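# Move bronze bushings from crate upright onto turntable disc

## Task

Lift every bronze bushing out of the crate and set it down on the turntable's disc (not the central hub), standing on one of its open ends and resting directly on the disc. The steel bushings must stay in the crate. Do not end the scene while any bushing is still being carried around by the spinning disc. The crate must not be tilted or pushed out of its corner guides. Each placement must hold without the robot supporting it, and anything the robot is touching at the end must not drop by more than about a fingernail's width once released. Nothing may be knocked or placed off the table.

## Robot and tools

Robot: one UR3e arm with a Robotiq 2F-85 parallel gripper on a wrist plate. There is only one arm, so every command is a single row for that arm. A flat block sticks out about 9 cm from the wrist 3 axis toward the gripper's +x and rotates with the hand; watch its clearance.

Scene frame: origin on the table surface directly under the arm base, +z up, +y to the left when looking along +x. The base may be slightly tilted. Gripper frame: fingers point along its +z, pads close along its y. end_effector_position is the midpoint between the pads when closed; closed fingertips reach about 19 mm past it, fully open tips about 6 mm. While closing, the tips travel about 13 mm farther from the wrist, so leave that gap above a surface before gripping.

Row layout (9 numbers, each in [-1, 1]), in this order: elbow, shoulder lift, shoulder pan, wrist 1, wrist 2, wrist 3, gripper/position, gripper/force_limit, gripper/speed. Note the unusual order: elbow comes first and shoulder pan third. Result lists by joint use the same order.

Joint numbers are relative offsets, scaled: 1.0 equals 1.989 rad for elbow, shoulder lift and shoulder pan, and 3.977 rad for the three wrists. Joint ranges (rad): shoulder pan -3.142 to 3.142, shoulder lift -6.283 to 6.283, elbow 0.000 to 3.142, wrists -6.283 to 6.283. Real ends may differ by 0.010 rad. Asking a joint more than 0.010 rad outward beyond its range gets the action refused; a refused first action rejects the whole call. A joint clipped at its end produces the line "joint sent to its limit".

Gripper numbers are absolute settings, not offsets. position: +1 fully open (85 mm), pads touch near -0.8, -1 closes until blocked. force_limit: roughly 20 N at -1, 128 N at 0, 235 N at +1 per pad. speed: about 20 mm/s at -1, 85 at 0, 150 at +1; faster closing adds a little grip force.

Tools:
- execute_actions(actions): a list of up to 15 actions; each action is a table of up to 15 rows, one row per 1/30 s control step, the last row repeated to fill 15 steps. Joint offsets in every row are measured from the angles at the start of that action (for the first action, the last reported angles), not from the previous row. An empty list just returns state and images.
- move(target, speed, blocking): one 9-number row; its joint offsets are taken from the Joint positions in the latest result that showed them. speed is the top rate of the joint with the longest travel, 0.01 to 2 rad/s, default 0.5. Paths take 0.5 to 10 s, all joints finishing together, so the hand traces a curve and does not avoid obstacles. Finger values are applied at the start. blocking=false returns after 0.5 s; then use wait or stop before any new motion. The result adds a "move:" line with the ending (done, off_target, moving, held, fault), limits=held or limits=none, and the joint farthest from target. The arm is stiff: aiming even slightly past a firm contact can trigger a fault.
- wait(seconds): 0 to 10, holds the last command; returns early if a running move ends.
- stop(): brakes a running move; fingers continue.
- zoom_image(camera, region): camera is cam_high, cam_low or cam_wrist; region [x0, y0, x1, y1] in image pixels, at most 504 by 504.
- read_manual(section): licence texts only.
- finished_scene(scene): ends the current scene (give its number); irreversible; reports success.

Motion limits: each joint's target is kept within 0.575 rad (first three joints) or 1.15 rad (wrists) of its measured angle, and targets that would place the hand over 100 mm from its measured spot are scaled back. Big moves may need several actions; check Joint targets and finish remaining motion yourself. Motion lags commands by about 0.17 s.

Results: gripper pose (position in m, quaternion wxyz), velocities, Joint positions, Joint velocities, Joint targets (rad), gripper position_measured in counts (3 open, about 78 = 60 mm, 130 = 40 mm, 180 = 20 mm, 230 pads together), object_status (0 moving, 1 blocked while opening, 2 blocked while closing = holding, 3 reached target or fully shut). A changed position value (step of at least 0.01) is needed before new force or speed settings apply; to soften a grip, open first. "joint command not followed" means the clearance check altered targets. Wrist force/torque are in the gripper's axes, offset up to 3.5 N, noise up to 1.4 N, saturate near 30 N, may say "no reading".

Cameras: cam_high and cam_low 896x504, cam_wrist 504x504 fisheye; calibrations are given but may be off by a few degrees and millimetres. Printed hand position can be less accurate at long reach.

Avoid: contact torque reaching load limits (pan and lift 50.7, elbow 26.3, wrists 8.46 N m, held weight included) or any outside force of 150 N, which stops the arm for 10 s; long loaded holds that overheat motors (warning at 70 °C, brakes at 85 °C); drops, slams, hard pushes, tipping the crate, and knocking items off the table. Occasional brief tugs on held parts or pushes on loose ones may happen. Release placed bushings fully and move away so nothing depends on the gripper, and wait until the disc's bushings are no longer travelling before finishing.

Each tool is called after ">>>" in YAML: its name, and indented under it one key for each argument.

## Session

>>> execute_actions:
  actions: []

Scene clock: 0.00 s.
end_effector_position=(+0.0728, +0.2495, +0.1879) position_measured=3 object_status=3 end_effector_quat_wxyz=(-0.195, +0.887, +0.419, +0.007) end_effector_velocity=(+0.000, +0.000, -0.000) end_effector_angular_velocity=(-0.000, -0.000, -0.001)
Joint names: [elbow, shoulder lift, shoulder pan, wrist 1, wrist 2, wrist 3]
Joint positions: [ 2.514 -2.61   1.137 -2.017 -1.591  3.097]
Joint velocities: [-0.    -0.    -0.001  0.     0.    -0.   ]
Motor temperatures (°C, as the motors report them): [38 32 32 43 43 38]
Wrist force (N, on the end effector, along its own x y z axes, offset not removed): no reading
Wrist torque (N m, same axes, about the end effector's origin, offset not removed): no reading
Joint targets: [2.514 -2.610 1.137 -2.017 -1.591 3.097]

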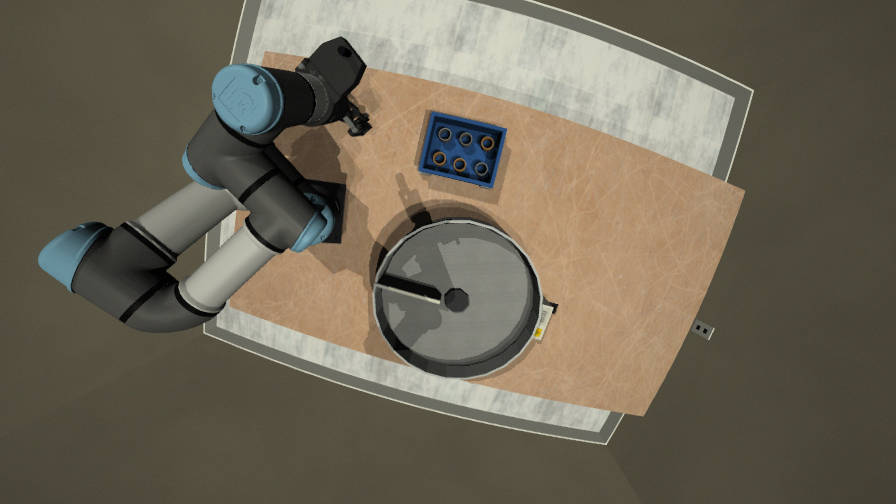

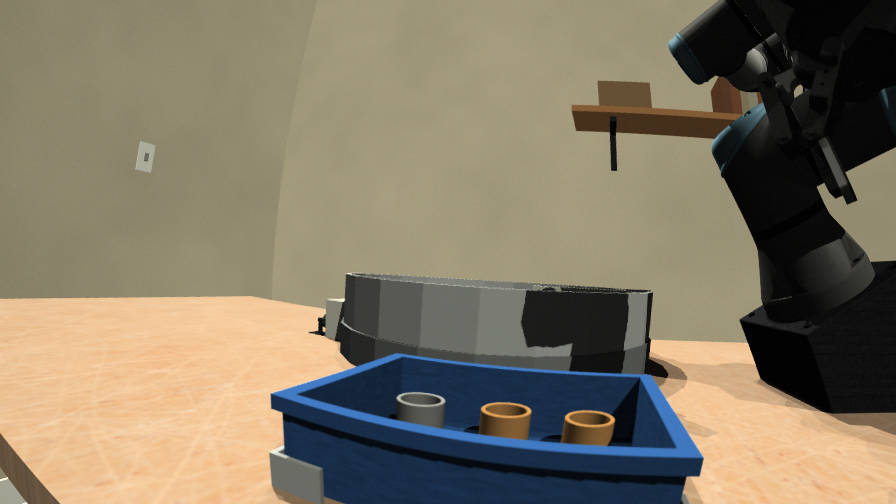

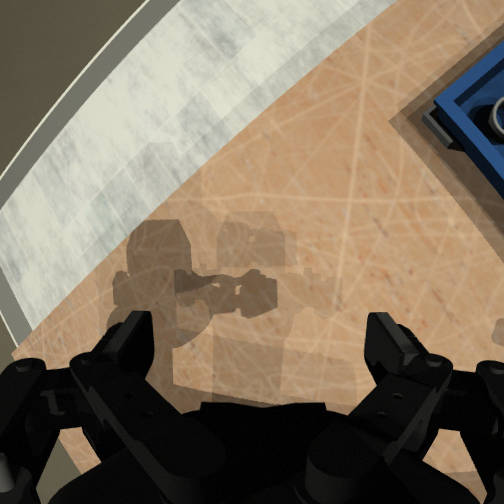

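>>> zoom_image:
  camera: "cam_high"
  region: [360, 90, 600, 390]

Region (360, 90, 600, 390) of cam_high's 896x504 image, scaled by 1.680, with more detail than that image has; it fills the left 403 columns of this view, and the rest is white.

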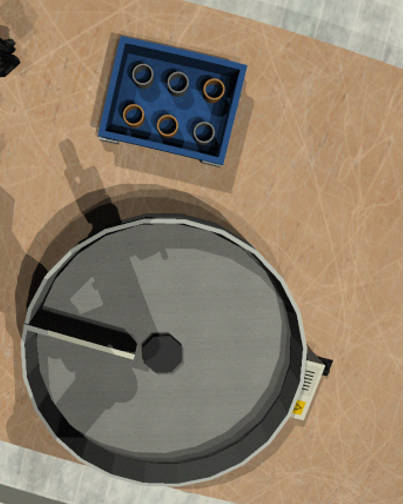

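>>> move:
  target: [-0.159,0.216,-0.243,-0.017,-0.037,0.116,0.1,-0.5,0]
  speed: 1

Scene clock: 61.37 s.
end_effector_position=(+0.2548, +0.2046, +0.1403) position_measured=117 object_status=3 end_effector_quat_wxyz=(-0.001, +1.000, +0.000, +0.001) end_effector_velocity=(+0.001, -0.001, -0.000) end_effector_angular_velocity=(-0.002, +0.000, -0.005)
Joint names: [elbow, shoulder lift, shoulder pan, wrist 1, wrist 2, wrist 3]
Joint positions: [ 2.198 -2.18   0.654 -2.085 -1.739  3.558]
Joint velocities: [-0.001  0.002 -0.003 -0.    -0.001  0.002]
Motor temperatures (°C, as the motors report them): [38 32 32 43 43 38]
Wrist force (N, on the end effector, along its own x y z axes, offset not removed): [1.0 2.0 -0.4]
Wrist torque (N m, same axes, about the end effector's origin, offset not removed): [0.30 -0.19 0.02]
Joint targets: [2.197 -2.180 0.654 -2.085 -1.739 3.558]
move: done; limits=none; farthest joint: the shoulder pan, 0.001 radians from its target (0.484 radians at the start)
camera_calibration (this result's frames):
cam_wrist: T_world_to_cam=[[0.0186905, -0.999818, -0.00386339, 0.198264], [-0.971379, -0.0190738, 0.236769, 0.252612], [-0.236799, -0.000672512, -0.971558, 0.345919], [0, 0, 0, 1]] pos_world=[0.32359, 0.203278, 0.277036]

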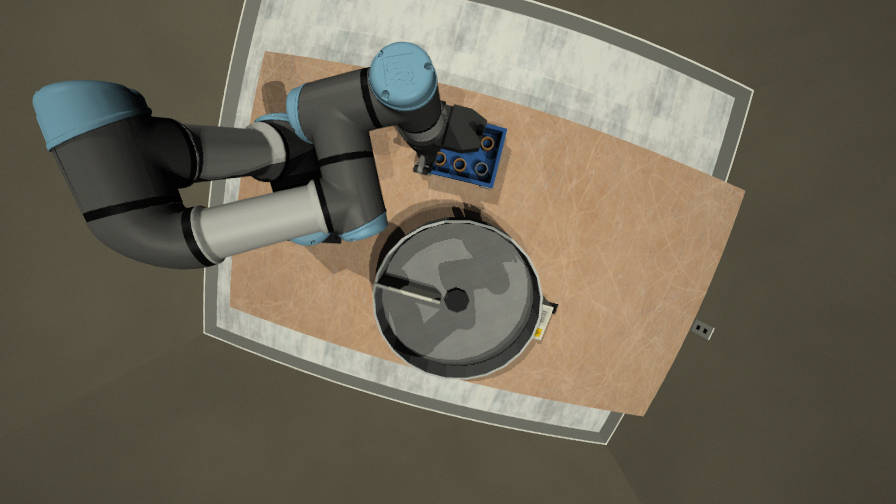

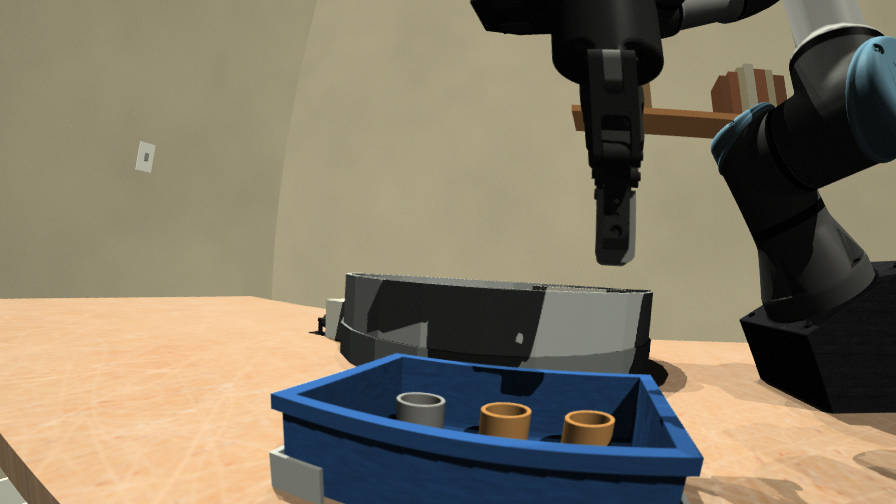

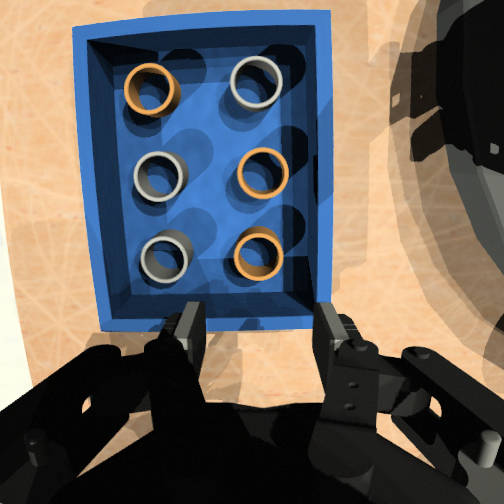

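>>> move:
  target: [0.138,0.201,-0.051,-0.172,0.012,-0.022,0.1,-0.5,0]
  speed: 0.5

>>> execute_actions:
  actions:
    - [[0,0,0,0,0,0,-1,-0.5,0]]
    - [[0,0,0,0,0,0,-1,-0.5,0]]

Scene clock: 81.17 s.
end_effector_position=(+0.2562, +0.2032, +0.0321) position_measured=117 object_status=3 end_effector_quat_wxyz=(+0.000, +1.000, -0.001, +0.000) end_effector_velocity=(+0.000, +0.000, -0.000) end_effector_angular_velocity=(+0.000, -0.001, -0.000)
Joint names: [elbow, shoulder lift, shoulder pan, wrist 1, wrist 2, wrist 3]
Joint positions: [ 2.472 -1.781  0.553 -2.769 -1.691  3.47 ]
Joint velocities: [-0.     0.002 -0.001 -0.002  0.    -0.   ]
Motor temperatures (°C, as the motors report them): [38 32 32 43 43 38]
Wrist force (N, on the end effector, along its own x y z axes, offset not removed): [0.9 -1.7 -0.3]
Wrist torque (N m, same axes, about the end effector's origin, offset not removed): [0.19 -0.16 -0.04]
Joint targets: [2.472 -1.780 0.553 -2.769 -1.691 3.470]
move: done; limits=none; farthest joint: the elbow, 0.001 radians from its target (0.275 radians at the start)
camera_calibration (this result's frames):
cam_wrist: T_world_to_cam=[[0.0167618, -0.999858, -0.00187244, 0.196855], [-0.970862, -0.0167234, 0.239054, 0.278825], [-0.239052, -0.00218911, -0.971004, 0.242032], [0, 0, 0, 1]] pos_world=[0.325259, 0.20202, 0.168728]

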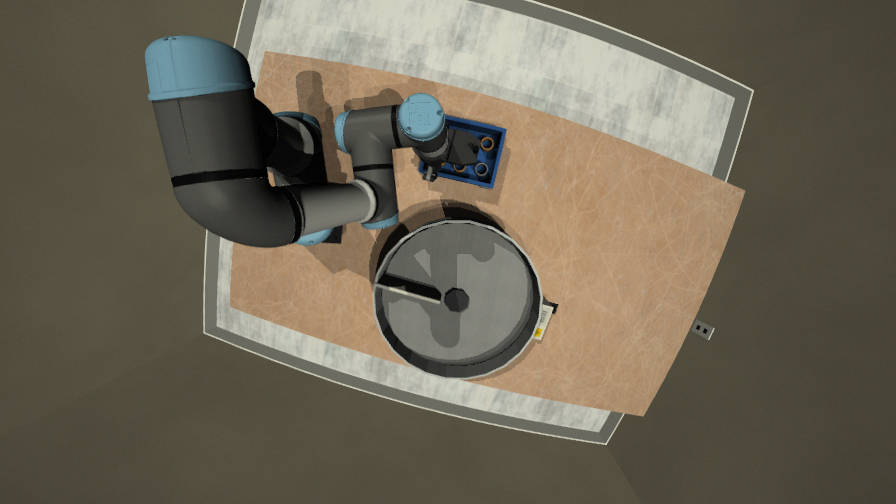

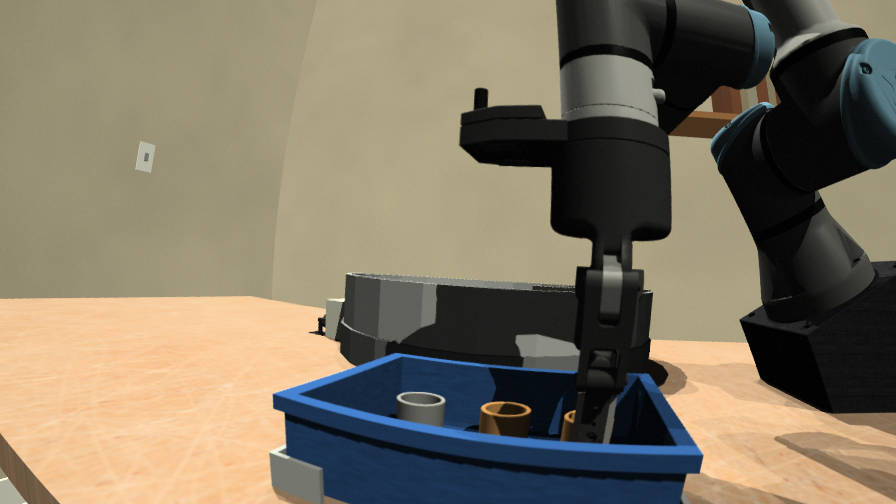

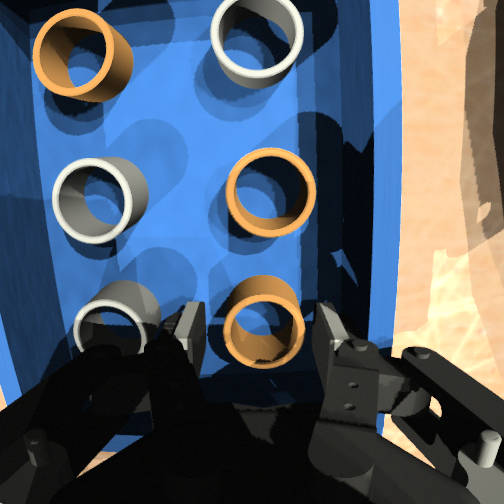

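Scene clock: 82.17 s.
end_effector_position=(+0.2562, +0.2032, +0.0321) position_measured=154 object_status=2 end_effector_quat_wxyz=(+0.000, +1.000, -0.001, -0.000) end_effector_velocity=(+0.001, +0.000, +0.000) end_effector_angular_velocity=(+0.001, -0.001, +0.000)
Joint names: [elbow, shoulder lift, shoulder pan, wrist 1, wrist 2, wrist 3]
Joint positions: [ 2.472 -1.781  0.553 -2.769 -1.691  3.47 ]
Joint velocities: [-0.001 -0.     0.     0.     0.    -0.   ]
Motor temperatures (°C, as the motors report them): [38 32 32 43 43 38]
Wrist force (N, on the end effector, along its own x y z axes, offset not removed): [-2.9 3.6 -17.1]
Wrist torque (N m, same axes, about the end effector's origin, offset not removed): [0.19 -0.22 -0.01]
Joint targets: [2.472 -1.781 0.553 -2.769 -1.691 3.470]
camera_calibration (this result's frames):
cam_wrist: T_world_to_cam=[[0.016749, -0.999858, -0.00185417, 0.19685], [-0.970857, -0.0167066, 0.239078, 0.278819], [-0.239075, -0.00220418, -0.970999, 0.242024], [0, 0, 0, 1]] pos_world=[0.325258, 0.202014, 0.168711]

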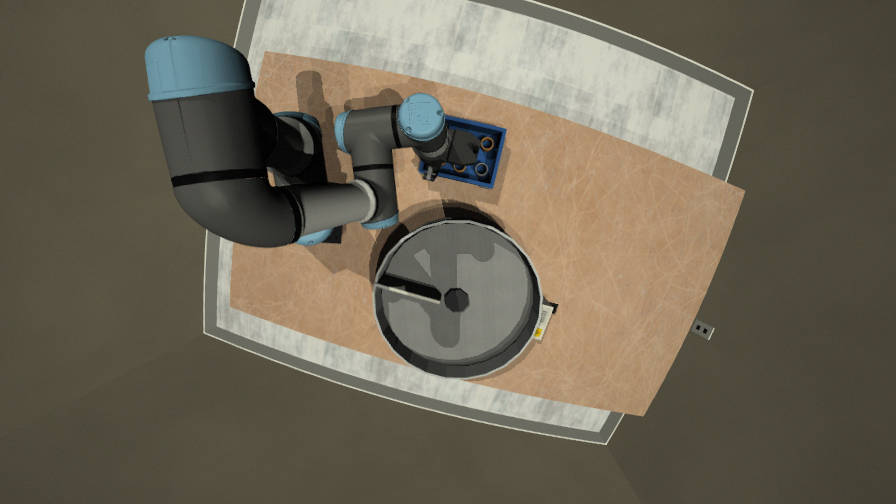

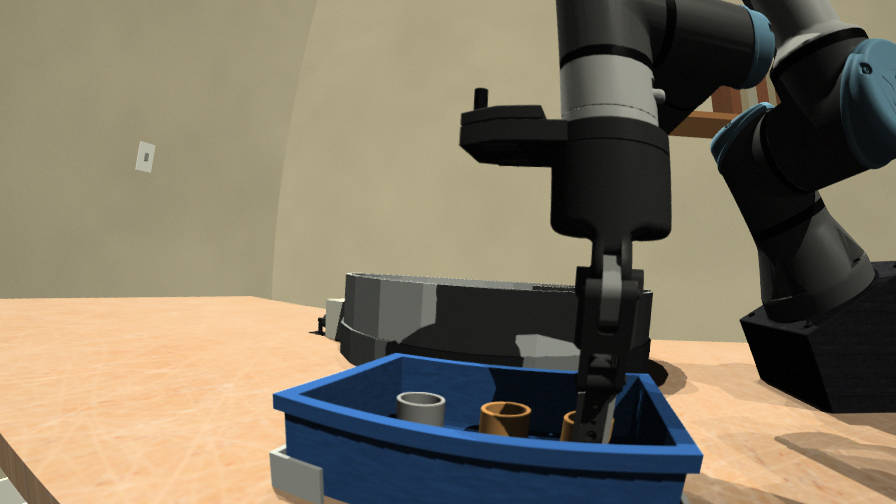

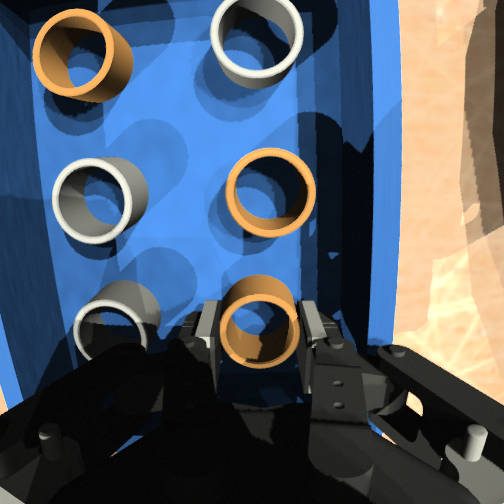

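>>> move:
  target: [-0.138,-0.201,0.051,0.172,-0.012,0.022,-1,-0.5,0]
  speed: 0.7

>>> move:
  target: [-0.410,0.2125,-0.630,0.1386,0.1435,-0.286,-1,-0.5,0]
  speed: 0.8

>>> wait:
  seconds: 1

Scene clock: 99.93 s.
end_effector_position=(+0.2548, +0.2046, +0.1403) position_measured=154 object_status=2 end_effector_quat_wxyz=(-0.001, +1.000, +0.000, +0.001) end_effector_velocity=(+0.000, +0.000, +0.001) end_effector_angular_velocity=(+0.001, -0.001, -0.000)
Joint names: [elbow, shoulder lift, shoulder pan, wrist 1, wrist 2, wrist 3]
Joint positions: [ 2.198 -2.18   0.654 -2.085 -1.739  3.558]
Joint velocities: [-0.002 -0.001  0.     0.002  0.     0.   ]
Motor temperatures (°C, as the motors report them): [38 32 32 43 43 38]
Wrist force (N, on the end effector, along its own x y z axes, offset not removed): [0.4 1.5 -0.2]
Wrist torque (N m, same axes, about the end effector's origin, offset not removed): [0.20 -0.09 -0.01]
Joint targets: [2.197 -2.180 0.654 -2.085 -1.739 3.558]
move: done; limits=none; farthest joint: the shoulder lift, 0.001 radians from its target (0.400 radians at the start)
camera_calibration (this result's frames):
cam_wrist: T_world_to_cam=[[0.0186819, -0.999818, -0.0038599, 0.198267], [-0.971376, -0.0190645, 0.236782, 0.252614], [-0.236812, -0.000674109, -0.971555, 0.345913], [0, 0, 0, 1]] pos_world=[0.323596, 0.20328, 0.277025]

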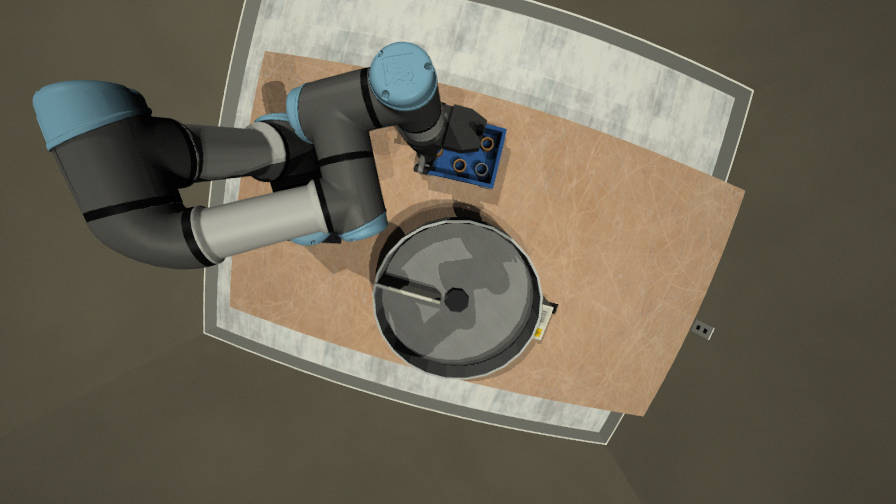

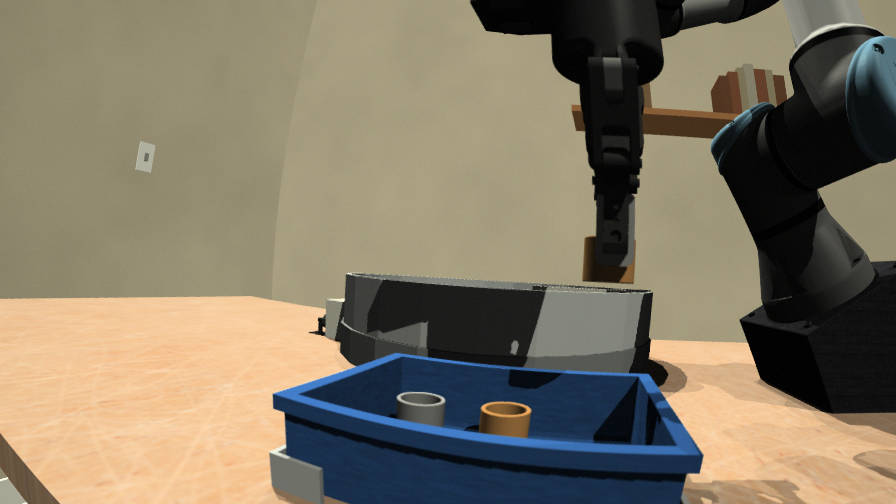

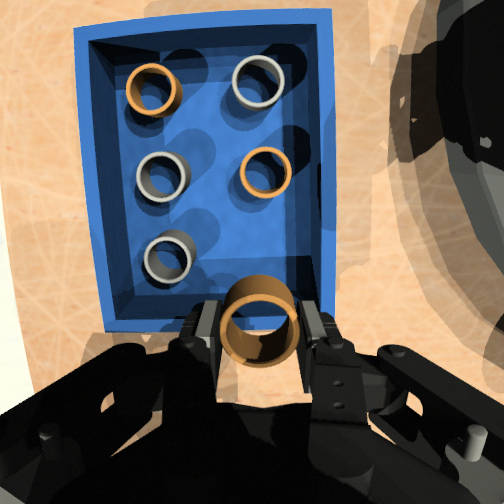

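Scene clock: 102.23 s.
end_effector_position=(+0.4703, -0.0496, +0.1598) position_measured=154 object_status=2 end_effector_quat_wxyz=(-0.001, +1.000, -0.001, -0.000) end_effector_velocity=(+0.001, +0.000, +0.001) end_effector_angular_velocity=(+0.001, -0.005, +0.002)
Joint names: [elbow, shoulder lift, shoulder pan, wrist 1, wrist 2, wrist 3]
Joint positions: [ 1.382 -1.758 -0.598 -1.533 -1.168  2.42 ]
Joint velocities: [-0.003  0.    -0.001  0.     0.004 -0.002]
Motor temperatures (°C, as the motors report them): [38 32 32 43 43 38]
Wrist force (N, on the end effector, along its own x y z axes, offset not removed): [0.9 1.4 0.2]
Wrist torque (N m, same axes, about the end effector's origin, offset not removed): [0.16 -0.15 0.01]
Joint targets: [1.382 -1.758 -0.598 -1.533 -1.168 2.420]
move: done; limits=none; farthest joint: the shoulder pan, 0.001 radians from its target (1.253 radians at the start)
camera_calibration (this result's frames):
cam_wrist: T_world_to_cam=[[0.015653, -0.999873, -0.00305258, -0.0586096], [-0.970862, -0.0159288, 0.239111, 0.451939], [-0.239129, -0.000779174, -0.970987, 0.416735], [0, 0, 0, 1]] pos_world=[0.539341, -0.0510786, 0.296402]

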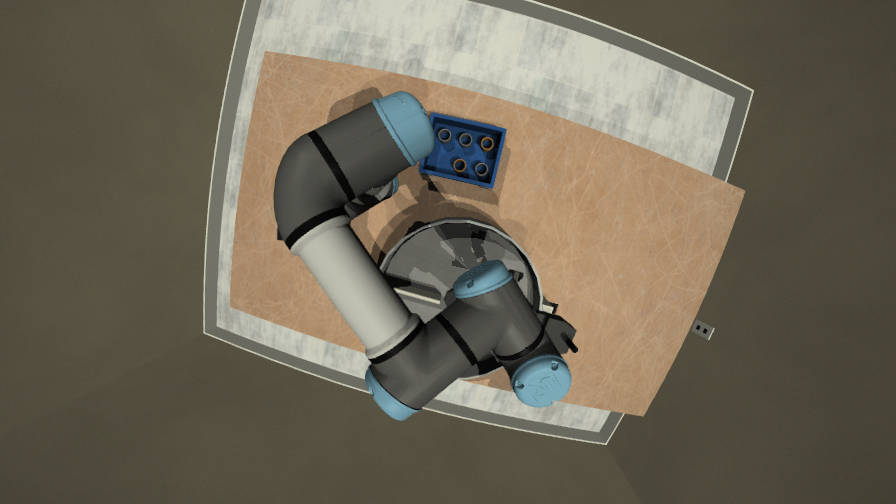

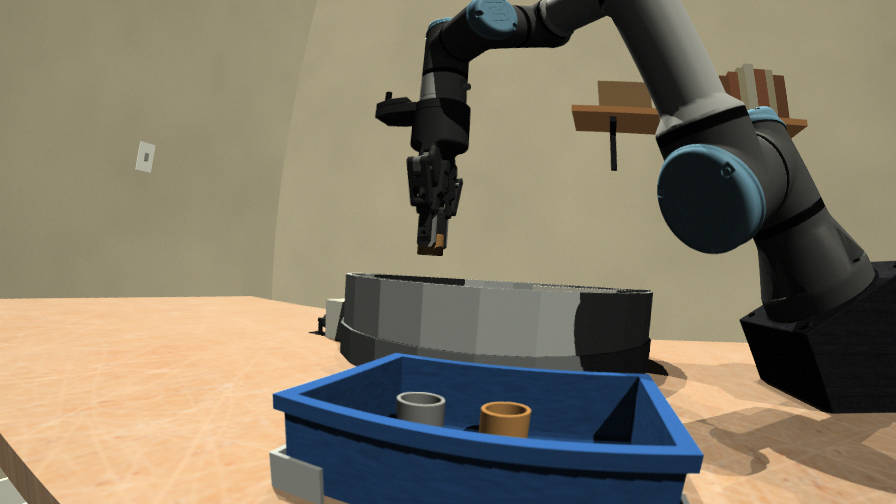

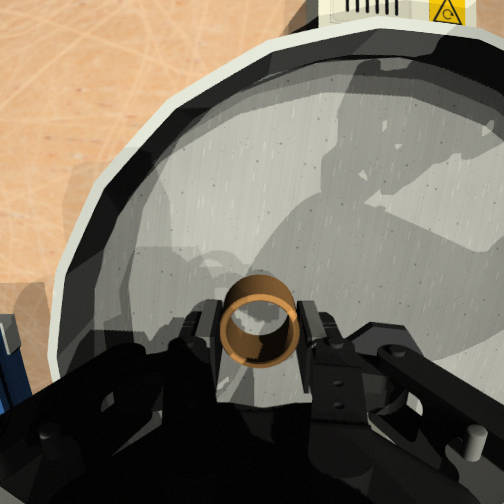

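Scene clock: 103.23 s.
end_effector_position=(+0.4704, -0.0497, +0.1599) position_measured=154 object_status=2 end_effector_quat_wxyz=(-0.000, +1.000, -0.001, +0.000) end_effector_velocity=(-0.000, -0.000, -0.000) end_effector_angular_velocity=(-0.000, +0.000, +0.000)
Joint names: [elbow, shoulder lift, shoulder pan, wrist 1, wrist 2, wrist 3]
Joint positions: [ 1.382 -1.758 -0.598 -1.533 -1.168  2.42 ]
Joint velocities: [-0.  0.  0.  0. -0. -0.]
Motor temperatures (°C, as the motors report them): [38 32 32 43 43 38]
Wrist force (N, on the end effector, along its own x y z axes, offset not removed): [1.0 1.5 0.1]
Wrist torque (N m, same axes, about the end effector's origin, offset not removed): [0.21 -0.25 0.01]
Joint targets: [1.382 -1.758 -0.598 -1.533 -1.168 2.420]
wait: 1.00 s; at rest by 0.17 s
camera_calibration (this result's frames):
cam_wrist: T_world_to_cam=[[0.0158789, -0.99987, -0.0028324, -0.0588579], [-0.970999, -0.0160962, 0.23854, 0.452238], [-0.238554, -0.0010375, -0.971129, 0.416597], [0, 0, 0, 1]] pos_world=[0.539438, -0.0511388, 0.296526]

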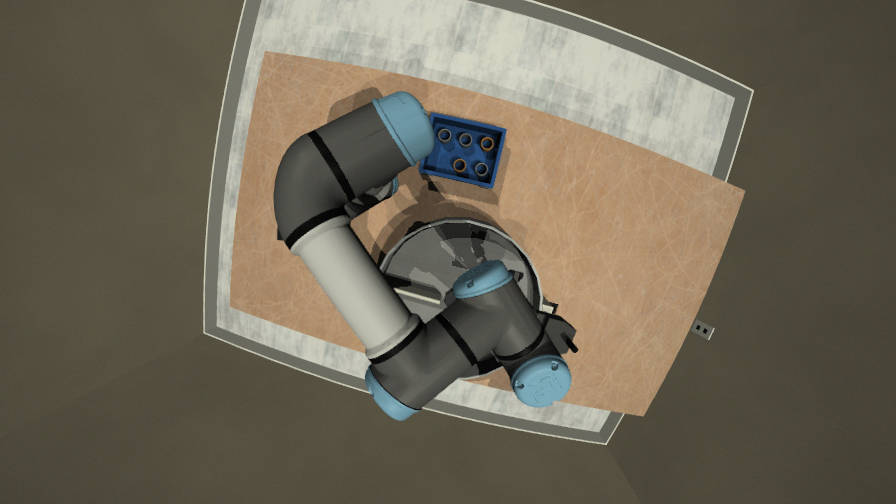

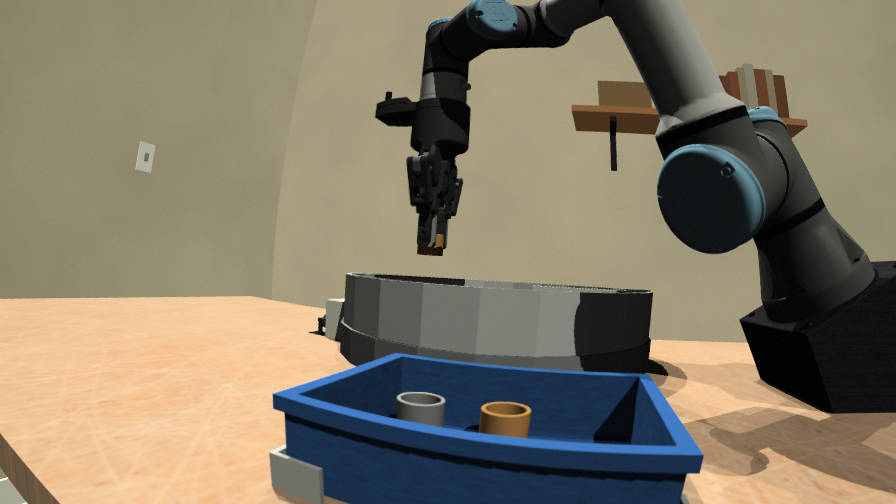

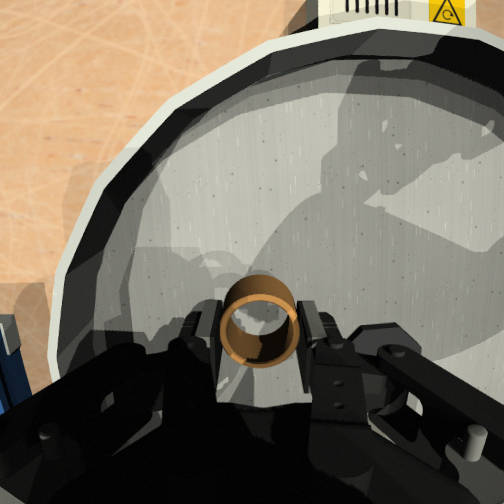

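>>> move:
  target: [0.118,0.0657,0.0567,-0.1024,-0.0103,0.028,-1,-0.5,0]

>>> zoom_image:
  camera: "cam_wrist"
  region: [0, 0, 504, 504]

Scene clock: 110.43 s.
end_effector_position=(+0.4728, -0.0535, +0.0797) position_measured=154 object_status=2 end_effector_quat_wxyz=(+0.000, +1.000, +0.000, -0.000) end_effector_velocity=(-0.001, +0.001, -0.001) end_effector_angular_velocity=(+0.002, +0.002, +0.001)
Joint names: [elbow, shoulder lift, shoulder pan, wrist 1, wrist 2, wrist 3]
Joint positions: [ 1.616 -1.627 -0.486 -1.941 -1.209  2.531]
Joint velocities: [ 0.002  0.001  0.003 -0.002 -0.001  0.001]
Motor temperatures (°C, as the motors report them): [38 32 32 43 43 38]
Wrist force (N, on the end effector, along its own x y z axes, offset not removed): [0.0 0.0 -30.0]
Wrist torque (N m, same axes, about the end effector's origin, offset not removed): [0.24 -0.18 -0.02]
Joint targets: [1.617 -1.627 -0.486 -1.941 -1.209 2.532]
move: done; limits=none; farthest joint: the shoulder pan, 0.001 radians from its target (0.113 radians at the start)
camera_calibration (this result's frames):
cam_wrist: T_world_to_cam=[[0.0183591, -0.99983, -0.00171175, -0.0641178], [-0.970815, -0.0182357, 0.239136, 0.473301], [-0.239127, -0.00272853, -0.970985, 0.33946], [0, 0, 0, 1]] pos_world=[0.541838, -0.0545497, 0.216317]

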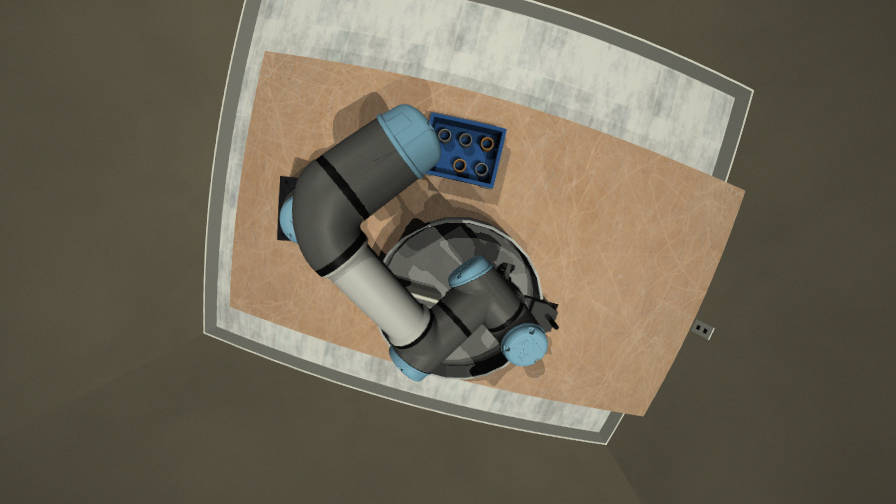

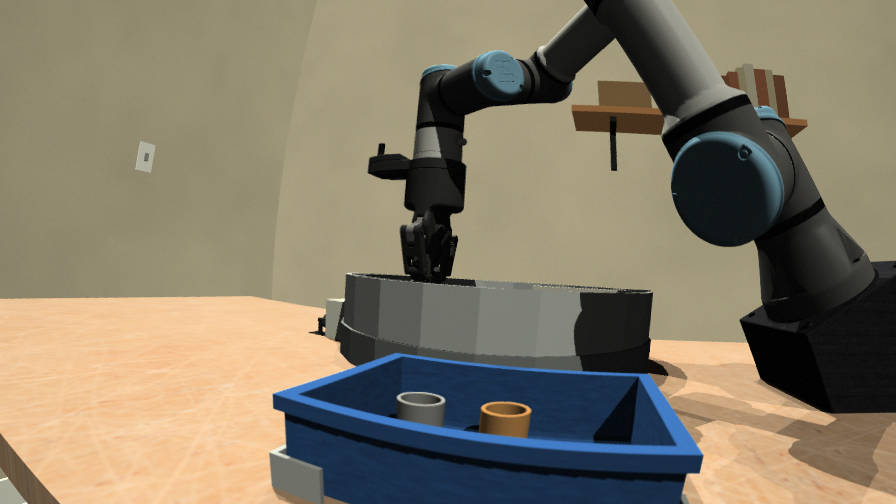

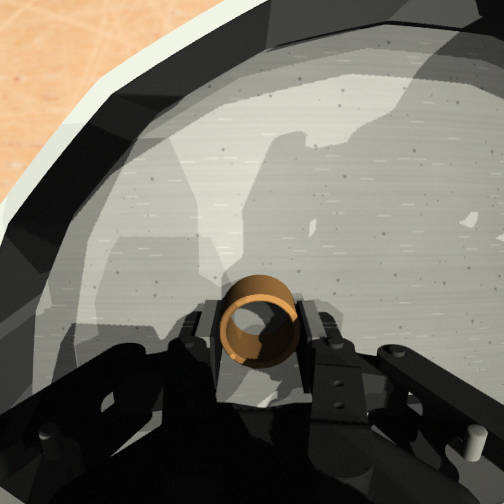

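Region (0, 0, 504, 504) of cam_wrist's 504x504 image, scaled by 1.000.

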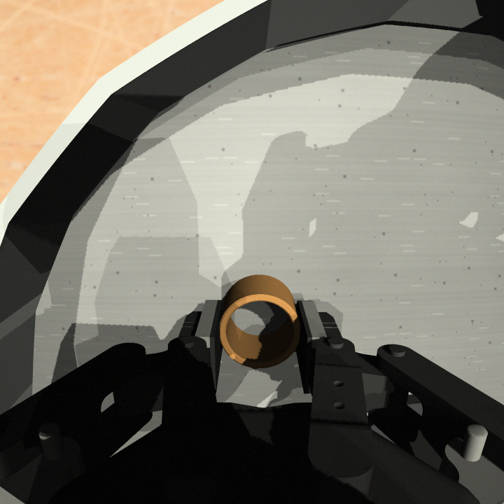

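>>> execute_actions:
  actions:
    - [[0,0,0,0,0,0,0.1,-0.5,0]]

>>> move:
  target: [-0.118,-0.0657,-0.0567,0.1024,0.0103,-0.028,0.1,-0.5,0]
  speed: 0.8

>>> wait:
  seconds: 2

Scene clock: 113.60 s.
end_effector_position=(+0.4727, -0.0535, +0.0797) position_measured=117 object_status=0 end_effector_quat_wxyz=(+0.000, +1.000, +0.000, -0.000) end_effector_velocity=(+0.000, +0.000, +0.000) end_effector_angular_velocity=(-0.001, -0.001, +0.001)
Joint names: [elbow, shoulder lift, shoulder pan, wrist 1, wrist 2, wrist 3]
Joint positions: [ 1.616 -1.627 -0.486 -1.941 -1.209  2.532]
Joint velocities: [ 0.    -0.001 -0.    -0.     0.    -0.   ]
Motor temperatures (°C, as the motors report them): [38 32 32 43 43 38]
Wrist force (N, on the end effector, along its own x y z axes, offset not removed): [1.2 1.8 0.2]
Wrist torque (N m, same axes, about the end effector's origin, offset not removed): [0.28 -0.20 -0.01]
Joint targets: [1.616 -1.627 -0.486 -1.941 -1.209 2.531]
camera_calibration (this result's frames):
cam_wrist: T_world_to_cam=[[0.0182599, -0.999832, -0.00182798, -0.0640524], [-0.970781, -0.0181668, 0.239279, 0.473263], [-0.239272, -0.00259464, -0.970949, 0.339465], [0, 0, 0, 1]] pos_world=[0.541828, -0.0545632, 0.216244]

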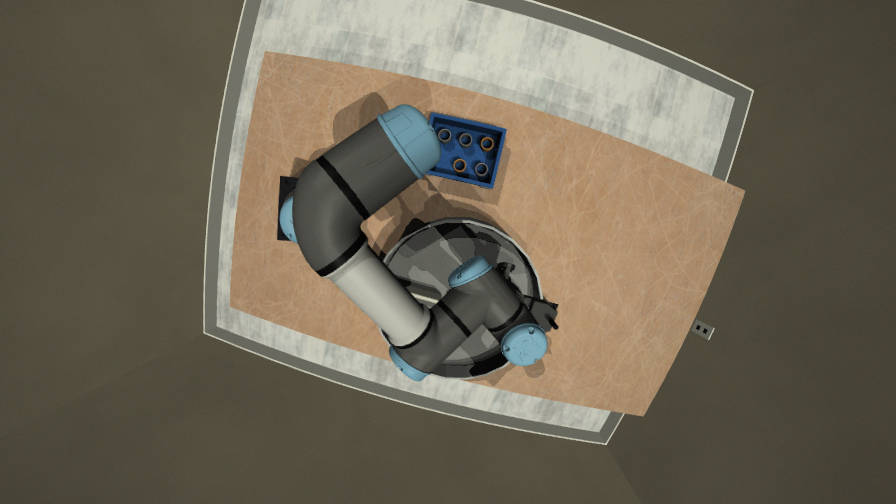

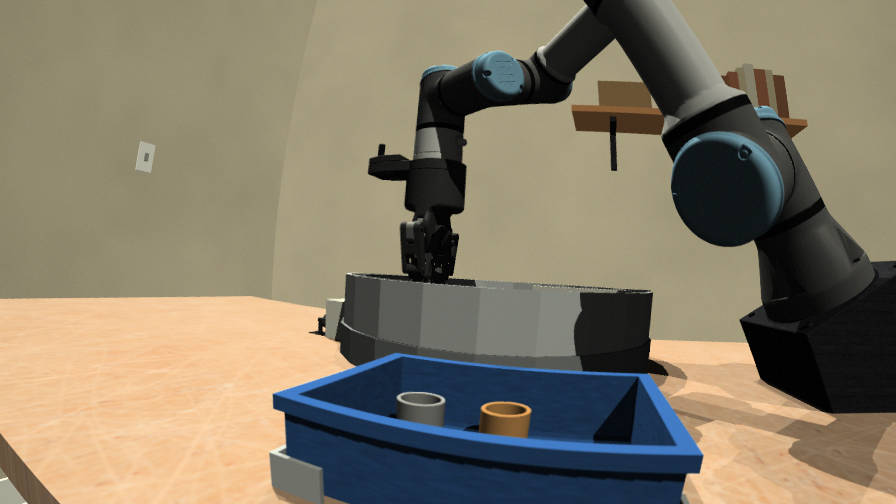

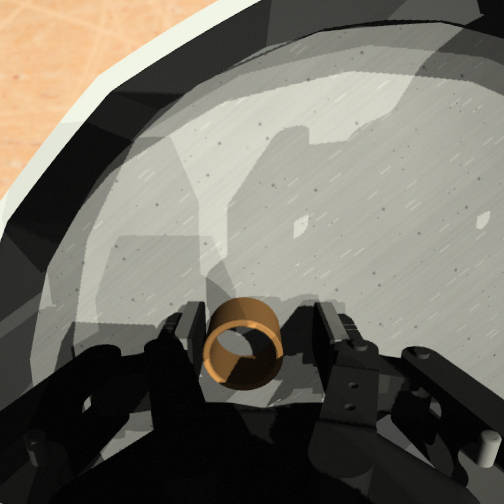

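Scene clock: 114.87 s.
end_effector_position=(+0.4706, -0.0498, +0.1600) position_measured=117 object_status=3 end_effector_quat_wxyz=(-0.000, +1.000, -0.001, +0.000) end_effector_velocity=(-0.000, +0.000, +0.000) end_effector_angular_velocity=(+0.000, +0.000, -0.000)
Joint names: [elbow, shoulder lift, shoulder pan, wrist 1, wrist 2, wrist 3]
Joint positions: [ 1.382 -1.758 -0.598 -1.534 -1.168  2.42 ]
Joint velocities: [-0.001 -0.001 -0.001  0.002  0.    -0.001]
Motor temperatures (°C, as the motors report them): [38 32 32 43 43 38]
Wrist force (N, on the end effector, along its own x y z axes, offset not removed): [0.9 1.3 -0.1]
Wrist torque (N m, same axes, about the end effector's origin, offset not removed): [0.19 -0.17 0.05]
Joint targets: [1.382 -1.758 -0.598 -1.533 -1.168 2.420]
move: done; limits=none; farthest joint: the elbow, 0.001 radians from its target (0.235 radians at the start)
camera_calibration (this result's frames):
cam_wrist: T_world_to_cam=[[0.0160655, -0.999868, -0.00246926, -0.05901], [-0.971095, -0.0161913, 0.238145, 0.45241], [-0.238154, -0.00142804, -0.971226, 0.416575], [0, 0, 0, 1]] pos_world=[0.539489, -0.0510822, 0.296703]

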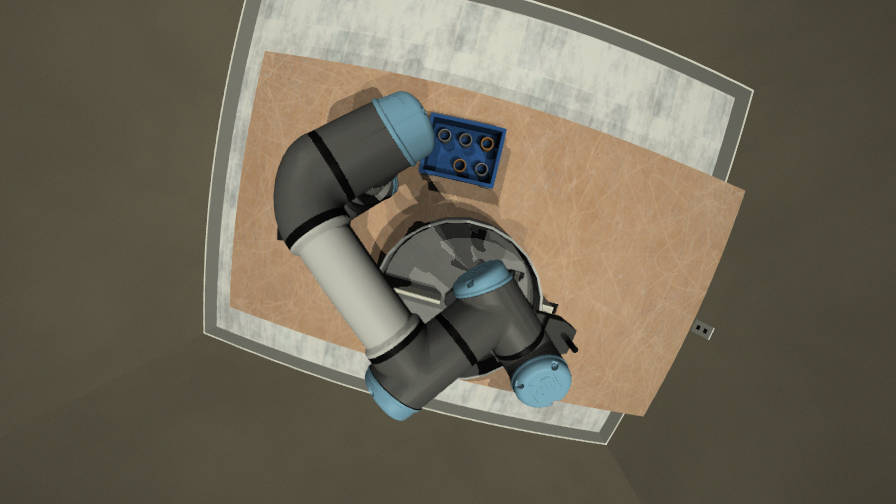

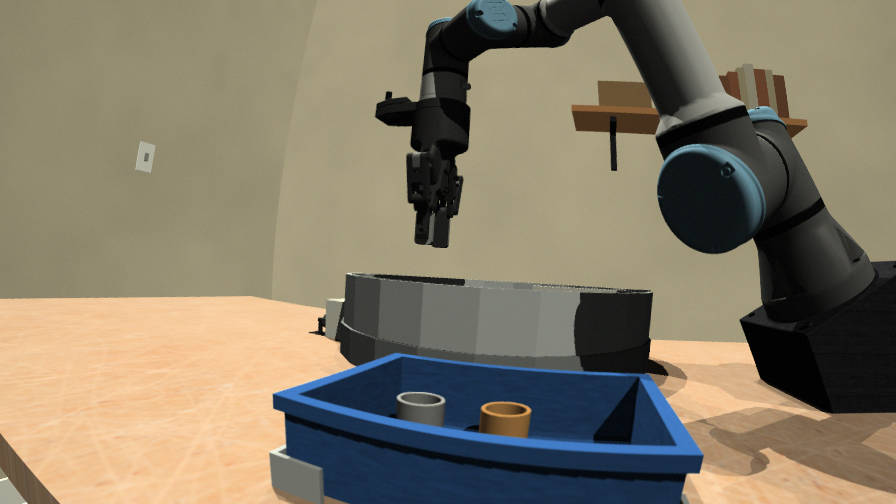

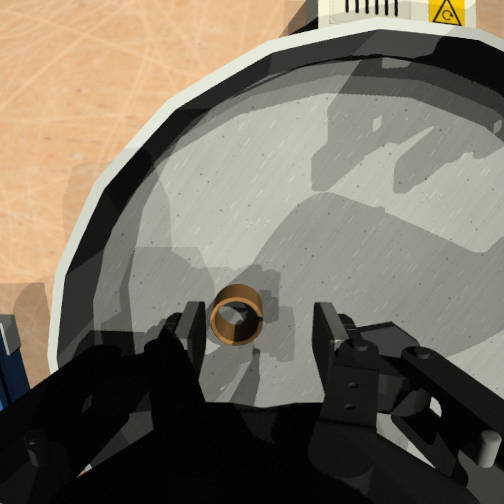

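Scene clock: 116.87 s.
end_effector_position=(+0.4706, -0.0497, +0.1601) position_measured=117 object_status=3 end_effector_quat_wxyz=(-0.000, +1.000, -0.001, +0.000) end_effector_velocity=(-0.000, +0.000, -0.000) end_effector_angular_velocity=(+0.001, +0.000, -0.000)
Joint names: [elbow, shoulder lift, shoulder pan, wrist 1, wrist 2, wrist 3]
Joint positions: [ 1.382 -1.758 -0.598 -1.533 -1.168  2.42 ]
Joint velocities: [ 0.001  0.     0.    -0.     0.     0.   ]
Motor temperatures (°C, as the motors report them): [38 32 32 43 43 38]
Wrist force (N, on the end effector, along its own x y z axes, offset not removed): [1.0 1.6 -0.7]
Wrist torque (N m, same axes, about the end effector's origin, offset not removed): [0.21 -0.19 0.02]
Joint targets: [1.382 -1.758 -0.598 -1.533 -1.168 2.420]
wait: 2.00 s; at rest by 0.17 s
camera_calibration (this result's frames):
cam_wrist: T_world_to_cam=[[0.0160673, -0.999868, -0.00246278, -0.0590022], [-0.971097, -0.0161915, 0.238136, 0.452397], [-0.238145, -0.00143461, -0.971229, 0.416612], [0, 0, 0, 1]] pos_world=[0.539484, -0.0510717, 0.296748]

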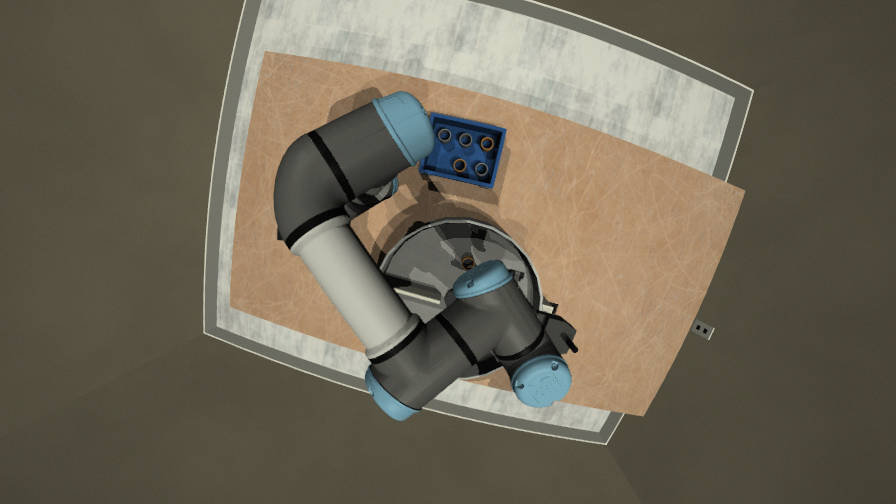

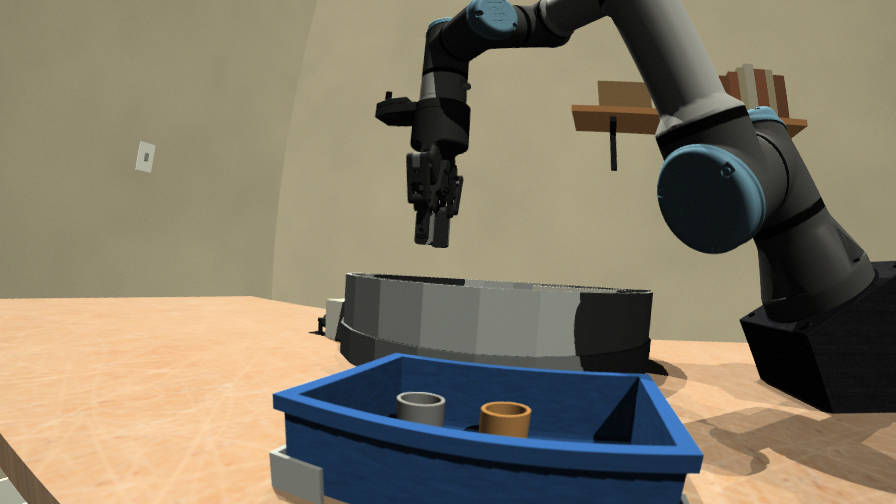

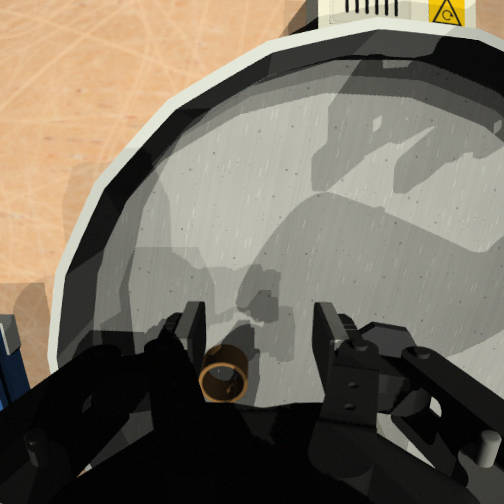

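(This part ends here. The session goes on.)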